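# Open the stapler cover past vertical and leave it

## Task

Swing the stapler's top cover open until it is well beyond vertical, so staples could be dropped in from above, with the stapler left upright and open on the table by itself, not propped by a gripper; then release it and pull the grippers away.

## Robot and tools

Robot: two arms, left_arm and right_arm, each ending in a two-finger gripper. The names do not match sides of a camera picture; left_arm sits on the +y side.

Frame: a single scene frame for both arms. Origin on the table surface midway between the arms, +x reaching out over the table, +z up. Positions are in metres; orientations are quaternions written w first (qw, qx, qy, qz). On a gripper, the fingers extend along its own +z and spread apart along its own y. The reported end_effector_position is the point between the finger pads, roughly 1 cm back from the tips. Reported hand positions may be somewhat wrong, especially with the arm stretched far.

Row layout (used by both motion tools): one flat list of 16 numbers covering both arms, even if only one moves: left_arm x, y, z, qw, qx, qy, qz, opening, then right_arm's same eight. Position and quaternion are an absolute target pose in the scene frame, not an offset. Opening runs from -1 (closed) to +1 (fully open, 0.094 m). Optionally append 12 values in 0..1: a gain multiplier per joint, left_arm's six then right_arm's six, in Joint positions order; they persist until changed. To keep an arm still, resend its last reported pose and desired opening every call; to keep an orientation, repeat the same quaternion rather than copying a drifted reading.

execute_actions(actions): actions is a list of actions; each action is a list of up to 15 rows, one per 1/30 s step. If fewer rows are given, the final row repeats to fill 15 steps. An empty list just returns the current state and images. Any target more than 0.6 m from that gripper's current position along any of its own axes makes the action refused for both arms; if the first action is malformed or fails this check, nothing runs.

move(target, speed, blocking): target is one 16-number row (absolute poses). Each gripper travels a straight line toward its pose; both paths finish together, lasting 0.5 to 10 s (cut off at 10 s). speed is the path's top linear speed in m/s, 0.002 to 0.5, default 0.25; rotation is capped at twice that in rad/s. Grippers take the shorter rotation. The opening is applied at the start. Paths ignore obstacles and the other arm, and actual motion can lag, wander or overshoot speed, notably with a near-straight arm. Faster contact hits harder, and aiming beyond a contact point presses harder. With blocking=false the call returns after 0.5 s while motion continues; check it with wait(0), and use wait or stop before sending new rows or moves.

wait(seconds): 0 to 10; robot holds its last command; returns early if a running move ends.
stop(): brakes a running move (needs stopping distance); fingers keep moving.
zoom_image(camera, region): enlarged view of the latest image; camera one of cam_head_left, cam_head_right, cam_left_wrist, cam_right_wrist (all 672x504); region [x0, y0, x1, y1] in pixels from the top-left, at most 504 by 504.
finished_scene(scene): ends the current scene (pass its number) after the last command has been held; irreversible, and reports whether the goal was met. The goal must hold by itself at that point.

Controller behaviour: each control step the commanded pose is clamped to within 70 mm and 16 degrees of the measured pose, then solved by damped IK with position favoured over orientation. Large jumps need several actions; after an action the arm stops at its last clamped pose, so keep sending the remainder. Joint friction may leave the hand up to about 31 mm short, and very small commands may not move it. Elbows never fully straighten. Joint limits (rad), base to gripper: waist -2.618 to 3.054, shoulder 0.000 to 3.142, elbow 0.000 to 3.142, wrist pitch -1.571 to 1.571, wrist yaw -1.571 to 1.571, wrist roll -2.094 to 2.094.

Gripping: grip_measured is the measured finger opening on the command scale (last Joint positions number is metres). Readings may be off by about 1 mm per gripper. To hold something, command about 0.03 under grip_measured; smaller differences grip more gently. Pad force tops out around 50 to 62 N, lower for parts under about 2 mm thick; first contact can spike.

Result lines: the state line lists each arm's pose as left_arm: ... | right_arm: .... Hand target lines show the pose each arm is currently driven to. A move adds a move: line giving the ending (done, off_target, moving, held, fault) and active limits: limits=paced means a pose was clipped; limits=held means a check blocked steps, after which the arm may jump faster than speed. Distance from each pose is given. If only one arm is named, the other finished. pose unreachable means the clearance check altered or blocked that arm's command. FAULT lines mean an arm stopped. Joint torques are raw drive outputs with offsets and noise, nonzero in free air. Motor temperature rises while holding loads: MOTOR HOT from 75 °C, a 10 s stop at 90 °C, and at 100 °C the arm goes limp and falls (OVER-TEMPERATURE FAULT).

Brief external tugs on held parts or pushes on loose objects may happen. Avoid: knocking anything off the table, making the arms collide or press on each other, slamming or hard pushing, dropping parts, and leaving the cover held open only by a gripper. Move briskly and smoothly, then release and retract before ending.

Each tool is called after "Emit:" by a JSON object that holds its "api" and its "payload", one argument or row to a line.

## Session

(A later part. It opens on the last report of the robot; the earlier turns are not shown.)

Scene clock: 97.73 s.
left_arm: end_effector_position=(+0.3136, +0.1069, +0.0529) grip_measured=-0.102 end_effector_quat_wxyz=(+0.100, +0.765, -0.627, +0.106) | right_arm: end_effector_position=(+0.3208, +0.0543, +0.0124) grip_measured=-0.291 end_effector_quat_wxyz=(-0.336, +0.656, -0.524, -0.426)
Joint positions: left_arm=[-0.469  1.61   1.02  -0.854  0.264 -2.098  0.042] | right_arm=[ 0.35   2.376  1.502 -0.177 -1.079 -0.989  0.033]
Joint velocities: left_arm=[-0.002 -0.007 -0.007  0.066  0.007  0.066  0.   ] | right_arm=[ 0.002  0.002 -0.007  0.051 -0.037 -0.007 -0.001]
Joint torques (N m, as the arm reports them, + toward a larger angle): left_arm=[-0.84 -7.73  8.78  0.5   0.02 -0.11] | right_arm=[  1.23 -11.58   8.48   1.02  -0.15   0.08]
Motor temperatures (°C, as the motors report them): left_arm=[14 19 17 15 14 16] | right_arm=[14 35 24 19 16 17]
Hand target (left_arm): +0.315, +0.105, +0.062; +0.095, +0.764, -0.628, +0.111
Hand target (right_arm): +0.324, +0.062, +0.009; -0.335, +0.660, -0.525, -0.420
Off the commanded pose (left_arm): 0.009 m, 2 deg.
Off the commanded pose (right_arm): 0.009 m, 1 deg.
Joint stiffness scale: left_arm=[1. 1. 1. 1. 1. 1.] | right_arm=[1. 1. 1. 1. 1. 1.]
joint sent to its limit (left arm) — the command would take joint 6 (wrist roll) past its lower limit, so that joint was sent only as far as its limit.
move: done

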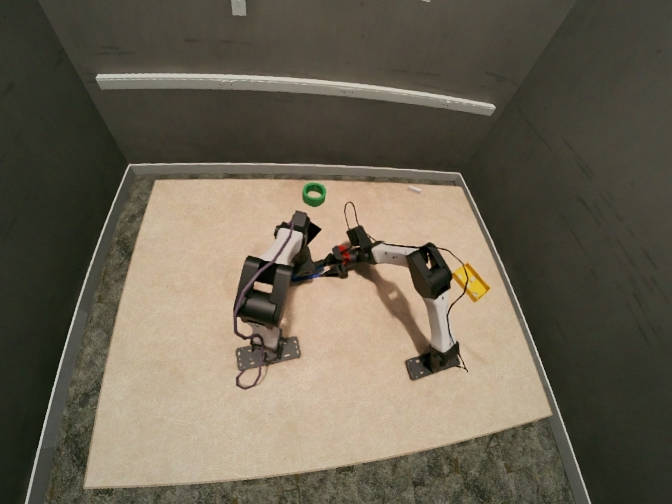

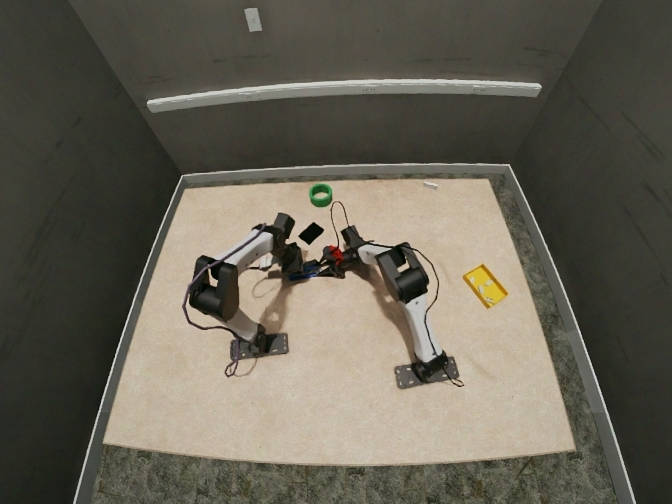

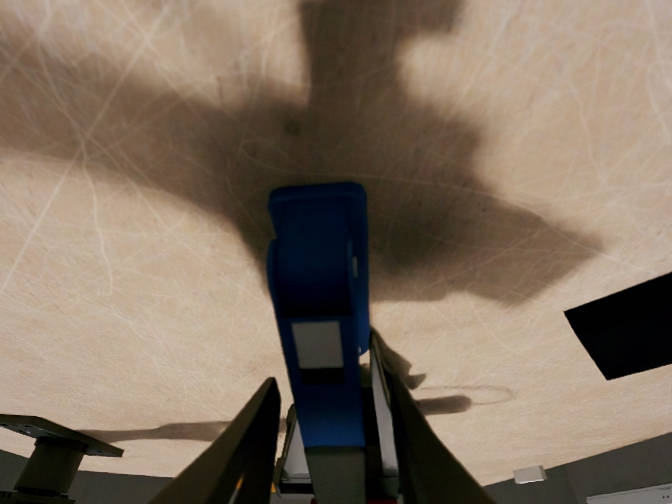

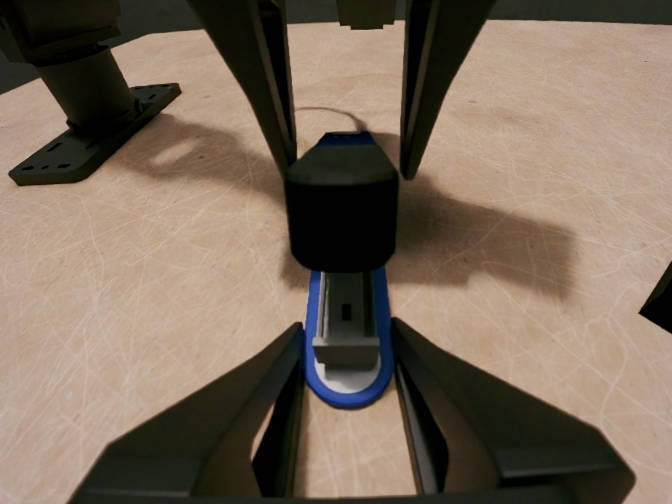

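Emit:
{"api": "move", "payload": {
  "target": [0.312,0.107,0.053,0.1,0.765,-0.627,0.106,-0.57,0.321,0.056,0.006,-0.335,0.660,-0.525,-0.420,-0.34]
}}

Emit:
{"api": "move", "payload": {
  "target": [0.31,0.12,0.078,0.177,0.75,-0.597,0.222,-0.57,0.321,0.056,0.006,-0.335,0.660,-0.525,-0.420,-0.34],
  "speed": 0.06
}}

Emit:
{"api": "move", "payload": {
  "target": [0.306,0.137,0.088,0.263,0.709,-0.564,0.331,-0.57,0.321,0.056,0.006,-0.335,0.660,-0.525,-0.420,-0.34],
  "speed": 0.06
}}

Emit:
{"api": "zoom_image", "payload": {
  "camera": "cam_head_right",
  "region": [250,205,360,295]
}}

Scene clock: 99.20 s.
left_arm: end_effector_position=(+0.3131, +0.1069, +0.0529) grip_measured=-0.534 end_effector_quat_wxyz=(+0.101, +0.765, -0.627, +0.105) | right_arm: end_effector_position=(+0.3208, +0.0543, +0.0123) grip_measured=-0.291 end_effector_quat_wxyz=(-0.336, +0.656, -0.524, -0.426)
Joint positions: left_arm=[-0.469  1.61   1.02  -0.856  0.265 -2.098  0.022] | right_arm=[ 0.35   2.376  1.502 -0.177 -1.078 -0.989  0.033]
Joint velocities: left_arm=[ 0.002  0.002  0.022  0.007  0.022 -0.007  0.001] | right_arm=[-0.007  0.002 -0.007  0.066 -0.022  0.022 -0.001]
Joint torques (N m, as the arm reports them, + toward a larger angle): left_arm=[-0.39 -7.07  6.52  0.7   0.07 -0.07] | right_arm=[  0.48 -12.12   6.39   1.06  -0.19  -0.09]
Motor temperatures (°C, as the motors report them): left_arm=[14 19 17 15 14 16] | right_arm=[14 35 24 19 16 17]
Hand target (left_arm): +0.312, +0.107, +0.053; +0.100, +0.765, -0.627, +0.106
Hand target (right_arm): +0.321, +0.056, +0.006; -0.335, +0.660, -0.525, -0.420
Off the commanded pose (left_arm): 0.001 m, 0 deg.
Off the commanded pose (right_arm): 0.007 m, 1 deg.
Joint stiffness scale: left_arm=[1. 1. 1. 1. 1. 1.] | right_arm=[1. 1. 1. 1. 1. 1.]
move: done

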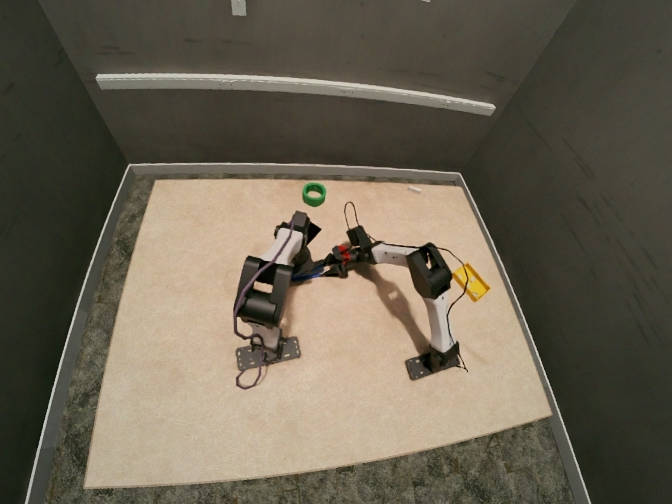

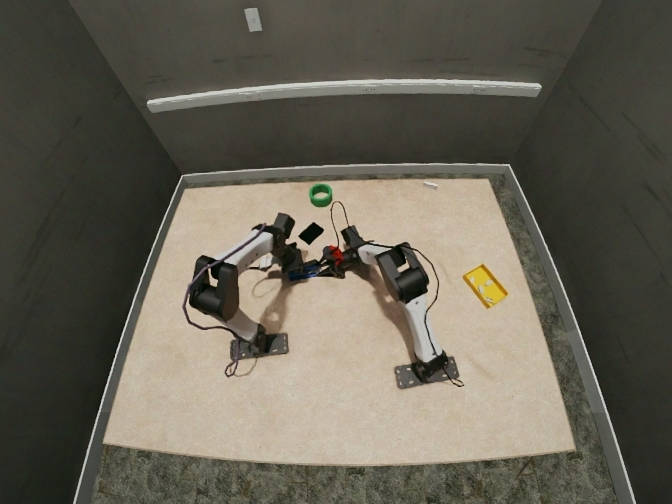

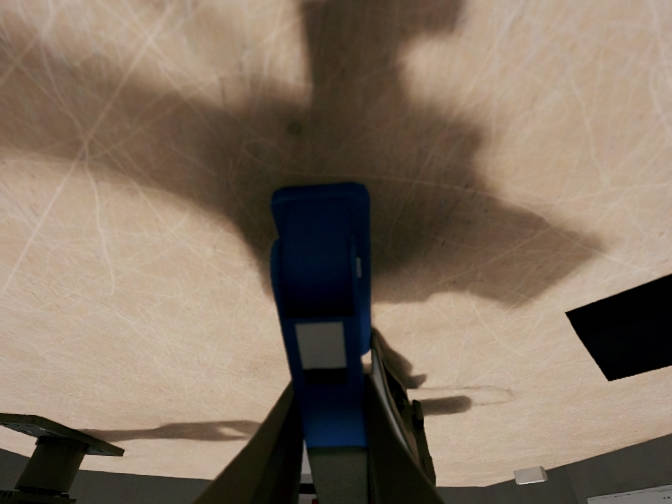

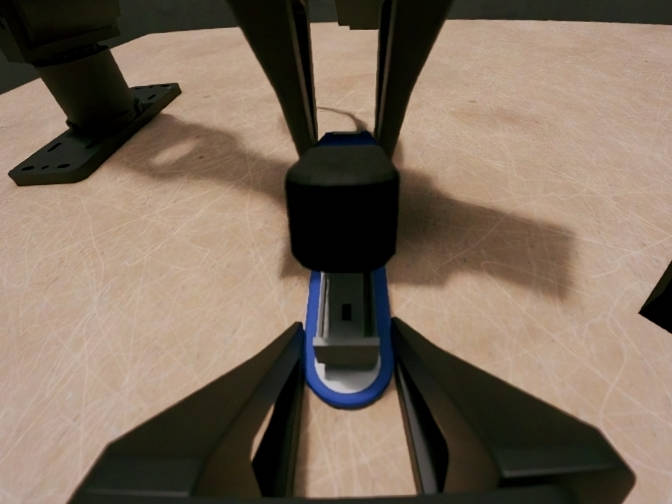

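Scene clock: 101.83 s.
left_arm: end_effector_position=(+0.3077, +0.1160, +0.0711) grip_measured=-0.534 end_effector_quat_wxyz=(+0.187, +0.750, -0.600, +0.205) | right_arm: end_effector_position=(+0.3176, +0.0571, +0.0146) grip_measured=-0.291 end_effector_quat_wxyz=(-0.337, +0.656, -0.518, -0.433)
Joint positions: left_arm=[-0.294  1.5    0.905 -0.793  0.536 -1.982  0.022] | right_arm=[ 0.356  2.376  1.502 -0.174 -1.094 -0.987  0.033]
Joint velocities: left_arm=[ 0.012 -0.012 -0.002  0.037 -0.022  0.051  0.001] | right_arm=[ 0.022 -0.002 -0.017  0.007 -0.022 -0.007 -0.   ]
Joint torques (N m, as the arm reports them, + toward a larger angle): left_arm=[ 0.83 -7.71  6.34  0.94  0.27 -0.05] | right_arm=[ -0.05 -12.15   6.36   1.03  -0.06  -0.11]
Motor temperatures (°C, as the motors report them): left_arm=[14 20 17 15 14 16] | right_arm=[14 35 24 19 16 17]
Hand target (left_arm): +0.310, +0.119, +0.077; +0.180, +0.750, -0.596, +0.221
Hand target (right_arm): +0.321, +0.056, +0.006; -0.335, +0.660, -0.525, -0.420
Off the commanded pose (left_arm): 0.008 m, 2 deg.
Off the commanded pose (right_arm): 0.009 m, 2 deg.
Joint stiffness scale: left_arm=[1. 1. 1. 1. 1. 1.] | right_arm=[1. 1. 1. 1. 1. 1.]
move: done

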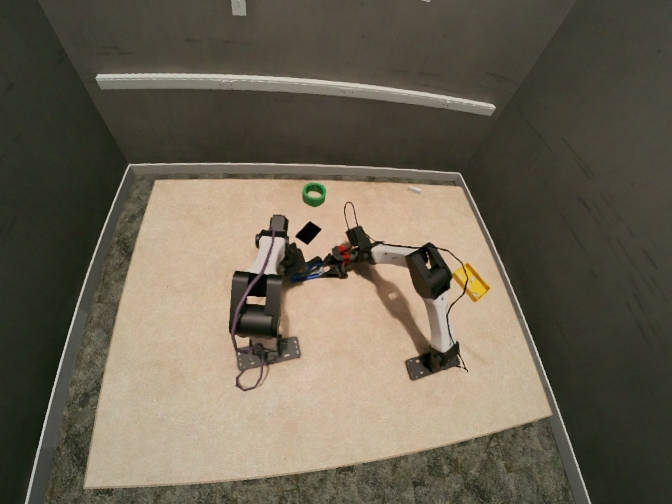

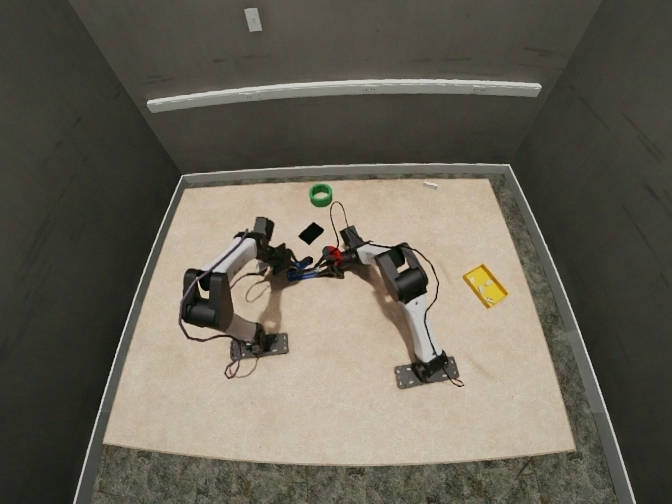

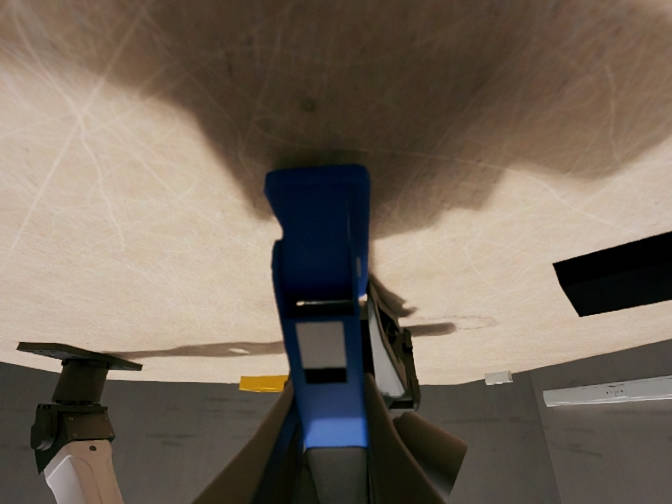

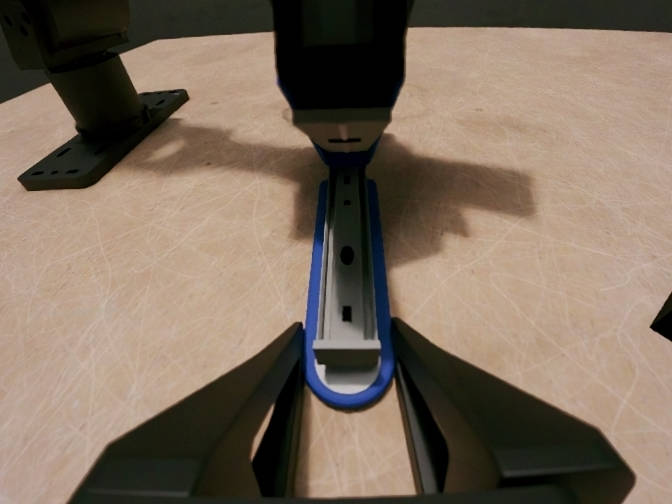

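Scene clock: 104.73 s.
left_arm: end_effector_position=(+0.3038, +0.1304, +0.0830) grip_measured=-0.534 end_effector_quat_wxyz=(+0.279, +0.710, -0.564, +0.317) | right_arm: end_effector_position=(+0.3163, +0.0599, +0.0161) grip_measured=-0.291 end_effector_quat_wxyz=(-0.339, +0.657, -0.514, -0.435)
Joint positions: left_arm=[-0.077  1.5    0.809 -0.763  0.867 -1.774  0.022] | right_arm=[ 0.361  2.376  1.502 -0.163 -1.099 -0.982  0.033]
Joint velocities: left_arm=[-0.002 -0.002  0.002 -0.007  0.051  0.066  0.001] | right_arm=[-0.017 -0.002  0.012 -0.007  0.007 -0.081 -0.001]
Joint torques (N m, as the arm reports them, + toward a larger angle): left_arm=[ 0.97 -7.22  6.35  0.73  0.45  0.01] | right_arm=[ -0.48 -12.19   6.28   0.94   0.    -0.16]
Motor temperatures (°C, as the motors report them): left_arm=[14 20 17 15 14 16] | right_arm=[14 35 24 19 16 17]
Hand target (left_arm): +0.306, +0.135, +0.088; +0.267, +0.708, -0.564, +0.330
Hand target (right_arm): +0.321, +0.056, +0.006; -0.335, +0.660, -0.525, -0.420
Off the commanded pose (left_arm): 0.009 m, 2 deg.
Off the commanded pose (right_arm): 0.012 m, 2 deg.
Joint stiffness scale: left_arm=[1. 1. 1. 1. 1. 1.] | right_arm=[1. 1. 1. 1. 1. 1.]
move: off_target (right_arm)

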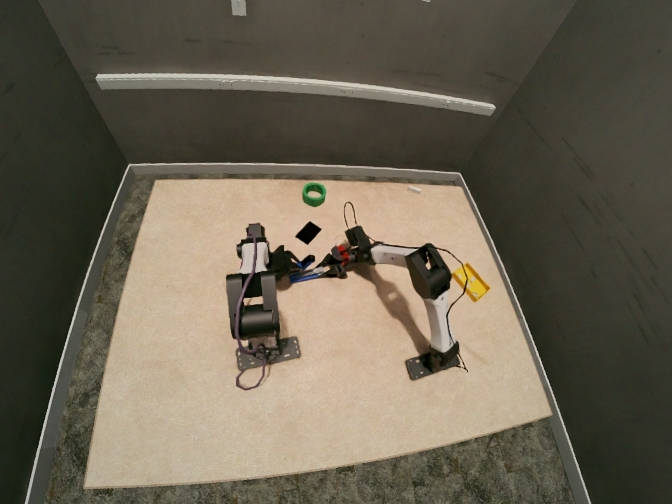

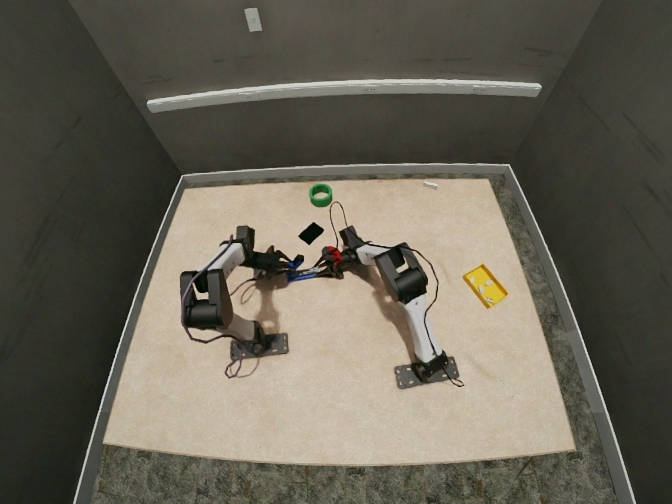

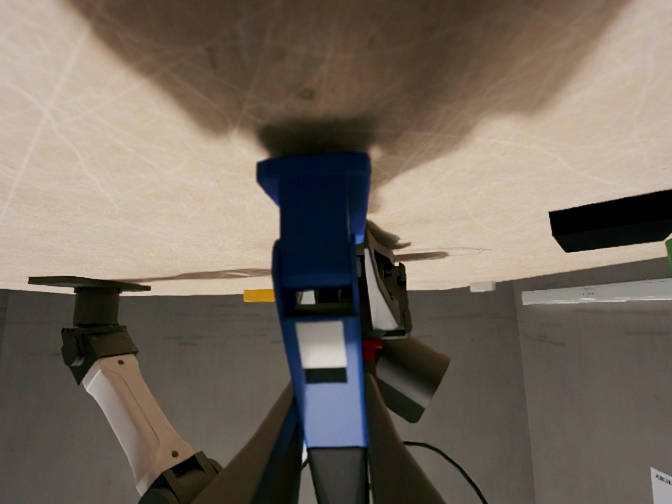

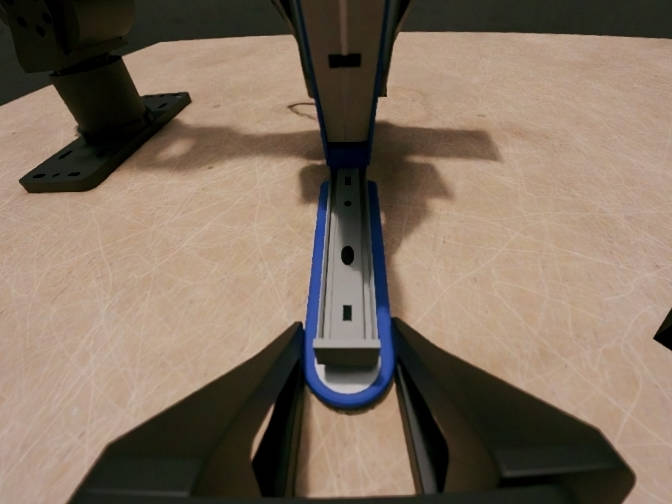

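Region (250, 205, 360, 295) of cam_head_right's 672x504 image, scaled by 4.582, with more detail than that image has; it fills the top 412 rows of this view, and the rest is white.

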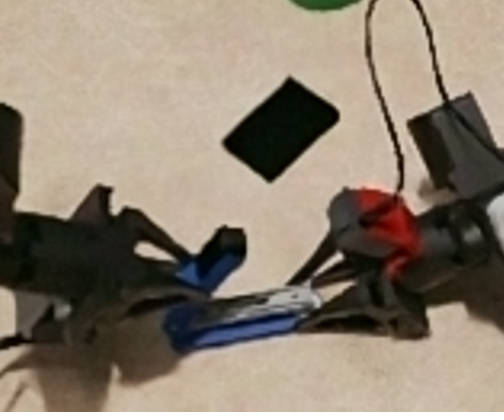

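Emit:
{"api": "move", "payload": {
  "target": [0.304,0.131,0.078,0.263,0.709,-0.564,0.331,-0.57,0.321,0.058,0.004,-0.335,0.660,-0.525,-0.420,-0.34],
  "speed": 0.03
}}

Emit:
{"api": "move", "payload": {
  "target": [0.304,0.131,0.08,0.263,0.709,-0.564,0.331,-0.15,0.321,0.058,0.004,-0.335,0.660,-0.525,-0.420,-0.34]
}}

Emit:
{"api": "move", "payload": {
  "target": [0.306,0.133,0.08,0.043,0.78,-0.621,0.055,-0.15,0.321,0.058,0.004,-0.335,0.660,-0.525,-0.420,-0.34],
  "speed": 0.2
}}

Emit:
{"api": "zoom_image", "payload": {
  "camera": "cam_head_right",
  "region": [250,205,360,295]
}}

Scene clock: 106.60 s.
left_arm: end_effector_position=(+0.3028, +0.1301, +0.0750) grip_measured=-0.534 end_effector_quat_wxyz=(+0.276, +0.710, -0.563, +0.322) | right_arm: end_effector_position=(+0.3167, +0.0594, +0.0122) grip_measured=-0.291 end_effector_quat_wxyz=(-0.337, +0.658, -0.516, -0.433)
Joint positions: left_arm=[-0.077  1.5    0.771 -0.707  0.869 -1.785  0.022] | right_arm=[ 0.361  2.382  1.502 -0.161 -1.092 -0.986  0.033]
Joint velocities: left_arm=[-0.002  0.002 -0.017 -0.037 -0.022 -0.037 -0.   ] | right_arm=[-0.007 -0.007 -0.012  0.007 -0.007  0.007 -0.001]
Joint torques (N m, as the arm reports them, + toward a larger angle): left_arm=[-0.33 -7.42  5.69  0.94  0.33 -0.19] | right_arm=[ -0.15 -12.14   6.5    1.01  -0.05  -0.05]
Motor temperatures (°C, as the motors report them): left_arm=[14 20 17 15 14 16] | right_arm=[14 35 24 19 16 17]
Hand target (left_arm): +0.304, +0.131, +0.078; +0.264, +0.709, -0.564, +0.331
Hand target (right_arm): +0.321, +0.058, +0.004; -0.335, +0.660, -0.525, -0.420
Off the commanded pose (left_arm): 0.003 m, 2 deg.
Off the commanded pose (right_arm): 0.009 m, 2 deg.
Joint stiffness scale: left_arm=[1. 1. 1. 1. 1. 1.] | right_arm=[1. 1. 1. 1. 1. 1.]
move: done

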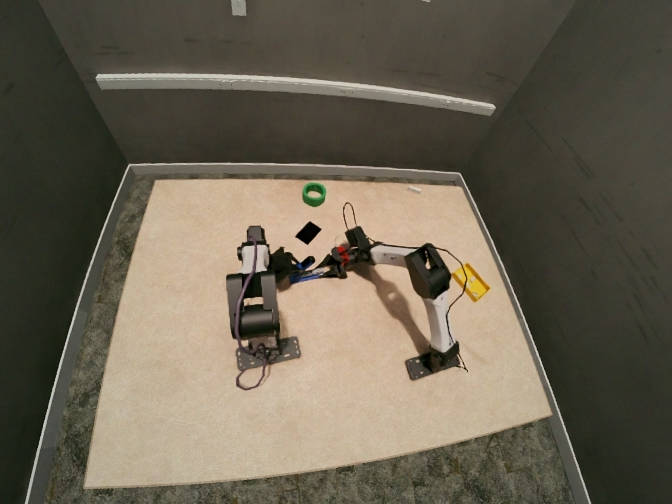

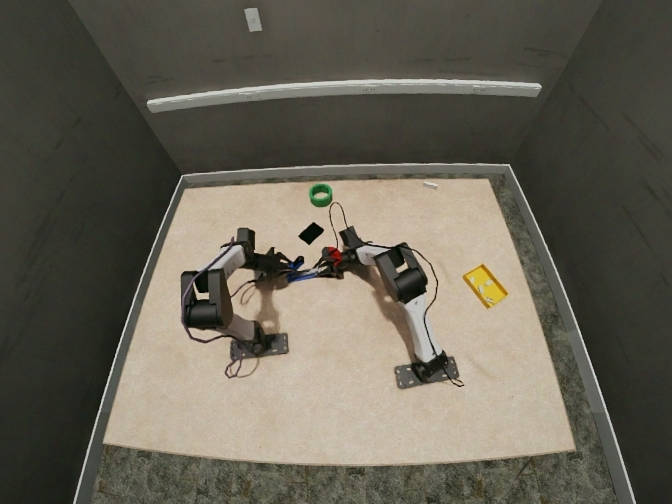

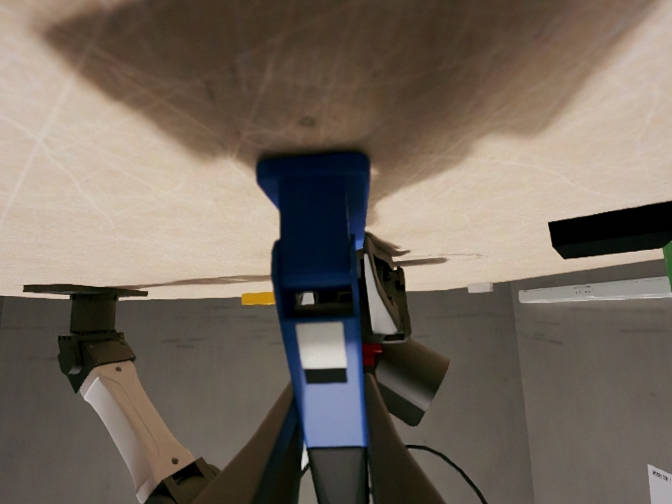

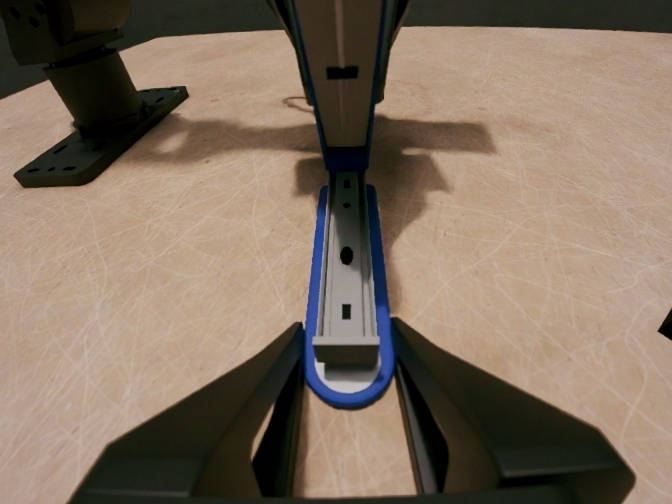

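Scene clock: 107.30 s.
left_arm: end_effector_position=(+0.3034, +0.1302, +0.0786) grip_measured=-0.152 end_effector_quat_wxyz=(+0.272, +0.709, -0.562, +0.326) | right_arm: end_effector_position=(+0.3166, +0.0594, +0.0123) grip_measured=-0.291 end_effector_quat_wxyz=(-0.337, +0.658, -0.516, -0.433)
Joint positions: left_arm=[-0.077  1.484  0.771 -0.707  0.868 -1.793  0.04 ] | right_arm=[ 0.361  2.382  1.502 -0.161 -1.092 -0.986  0.033]
Joint velocities: left_arm=[-0.002  0.017  0.007 -0.007 -0.051 -0.037 -0.   ] | right_arm=[-0.002  0.007 -0.012  0.022 -0.037 -0.066 -0.   ]
Joint torques (N m, as the arm reports them, + toward a larger angle): left_arm=[-0.31 -6.41  6.29  0.95  0.33 -0.09] | right_arm=[ -0.16 -12.15   6.5    1.02  -0.05  -0.05]
Motor temperatures (°C, as the motors report them): left_arm=[14 20 17 15 14 16] | right_arm=[14 35 24 19 16 17]
Hand target (left_arm): +0.304, +0.131, +0.080; +0.263, +0.709, -0.564, +0.331
Hand target (right_arm): +0.321, +0.058, +0.004; -0.335, +0.660, -0.525, -0.420
Off the commanded pose (left_arm): 0.002 m, 1 deg.
Off the commanded pose (right_arm): 0.009 m, 2 deg.
Joint stiffness scale: left_arm=[1. 1. 1. 1. 1. 1.] | right_arm=[1. 1. 1. 1. 1. 1.]
move: done

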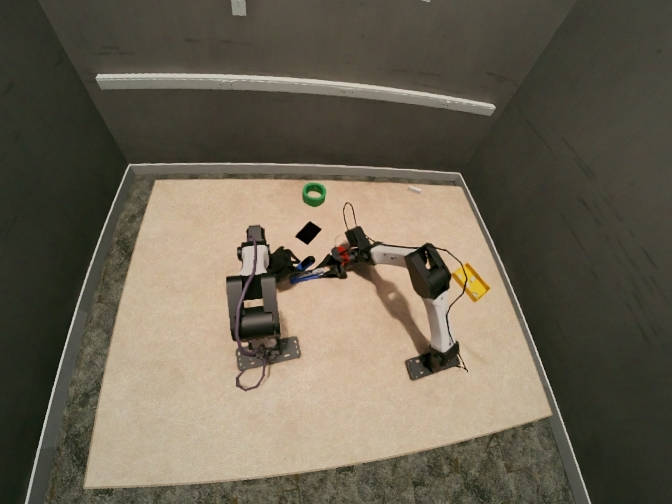

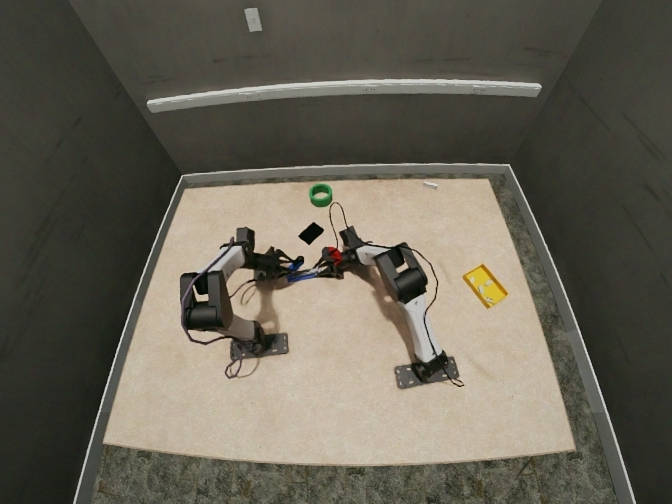

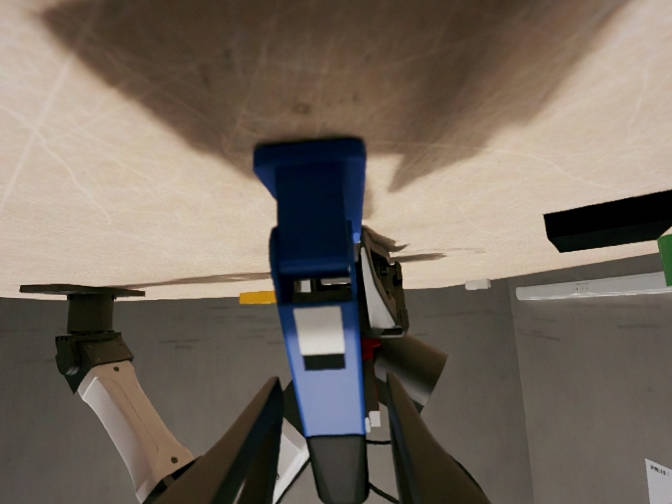

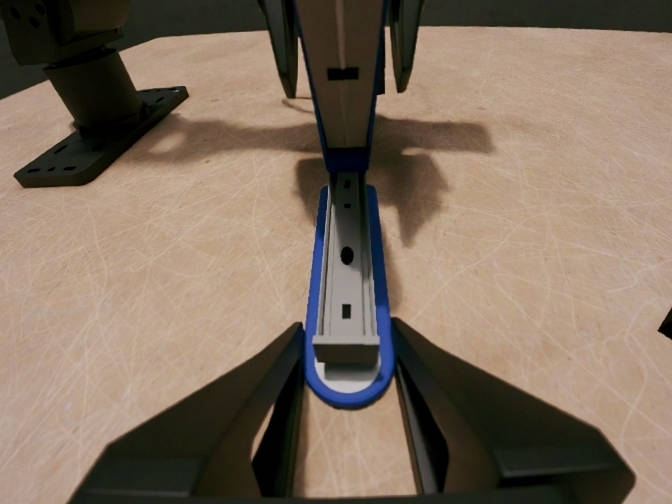

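Scene clock: 109.70 s.
left_arm: end_effector_position=(+0.3058, +0.1358, +0.0804) grip_measured=-0.152 end_effector_quat_wxyz=(+0.041, +0.776, -0.626, +0.067) | right_arm: end_effector_position=(+0.3166, +0.0594, +0.0123) grip_measured=-0.291 end_effector_quat_wxyz=(-0.337, +0.658, -0.516, -0.433)
Joint positions: left_arm=[-0.463  1.537  1.083 -1.02   0.125 -2.098  0.04 ] | right_arm=[ 0.361  2.382  1.502 -0.161 -1.092 -0.986  0.033]
Joint velocities: left_arm=[-0.017  0.012  0.012 -0.022 -0.022  0.007  0.   ] | right_arm=[-0.012  0.007  0.017 -0.066 -0.051 -0.037  0.   ]
Joint torques (N m, as the arm reports them, + toward a larger angle): left_arm=[-0.74 -4.88  9.08  0.35 -0.11 -0.09] | right_arm=[ -0.16 -12.14   6.5    1.02  -0.05  -0.05]
Motor temperatures (°C, as the motors report them): left_arm=[14 20 17 15 14 16] | right_arm=[14 35 24 19 16 17]
Hand target (left_arm): +0.307, +0.136, +0.081; +0.039, +0.777, -0.625, +0.058
Hand target (right_arm): +0.321, +0.058, +0.004; -0.335, +0.660, -0.525, -0.420
Off the commanded pose (left_arm): 0.003 m, 2 deg.
Off the commanded pose (right_arm): 0.009 m, 2 deg.
Joint stiffness scale: left_arm=[1. 1. 1. 1. 1. 1.] | right_arm=[1. 1. 1. 1. 1. 1.]
joint sent to its limit (left arm) — the command would take joint 6 (wrist roll) past its lower limit, so that joint was sent only as far as its limit.
move: done

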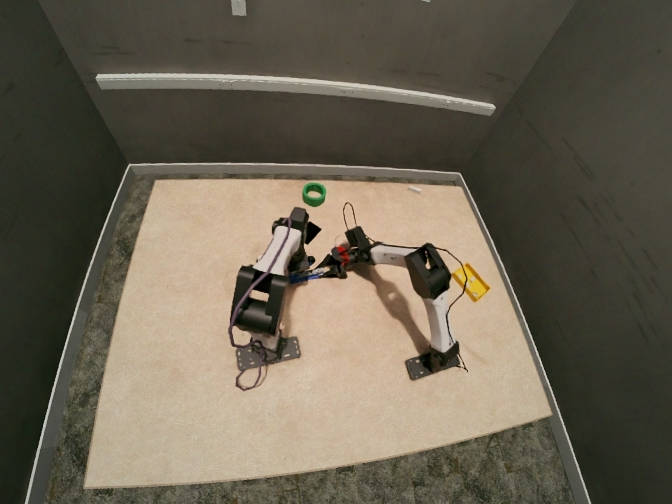

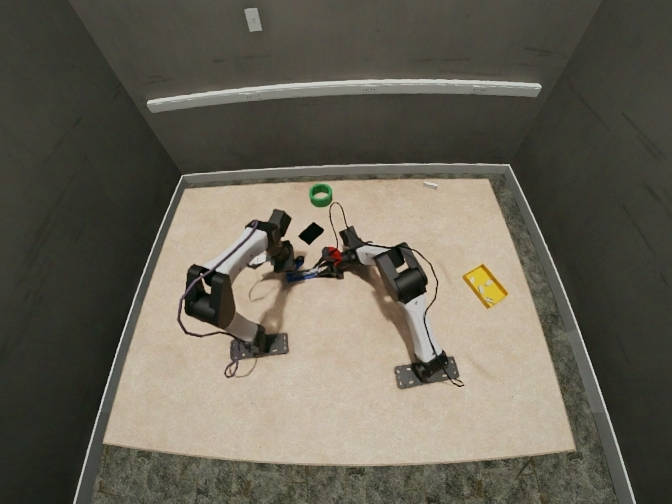

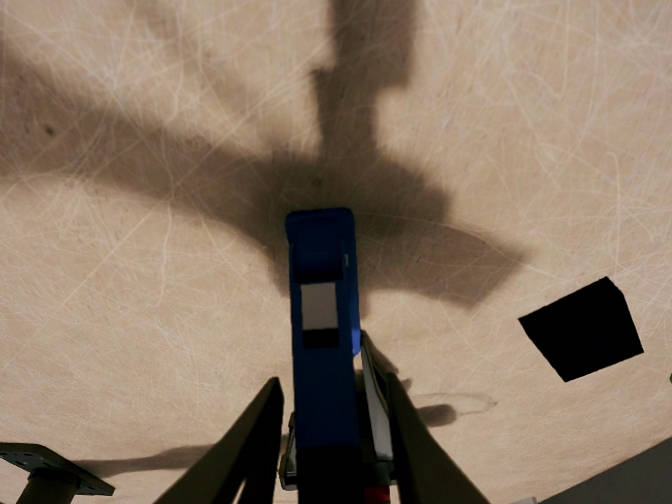

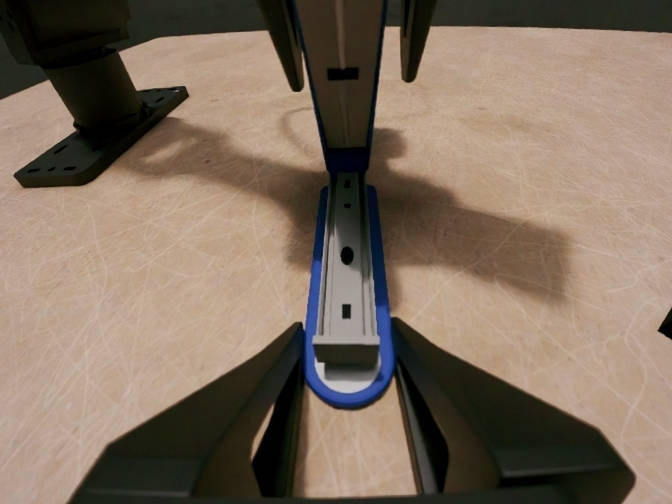

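Region (250, 205, 360, 295) of cam_head_right's 672x504 image, scaled by 4.582, with more detail than that image has; it fills the top 412 rows of this view, and the rest is white.

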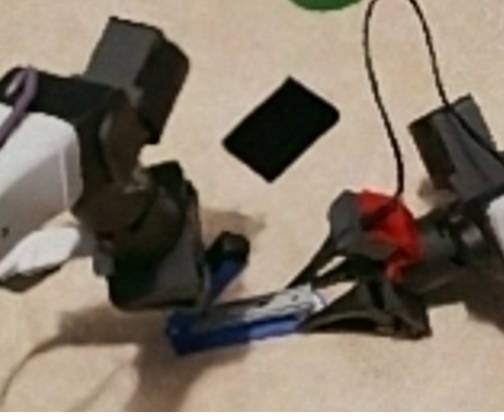

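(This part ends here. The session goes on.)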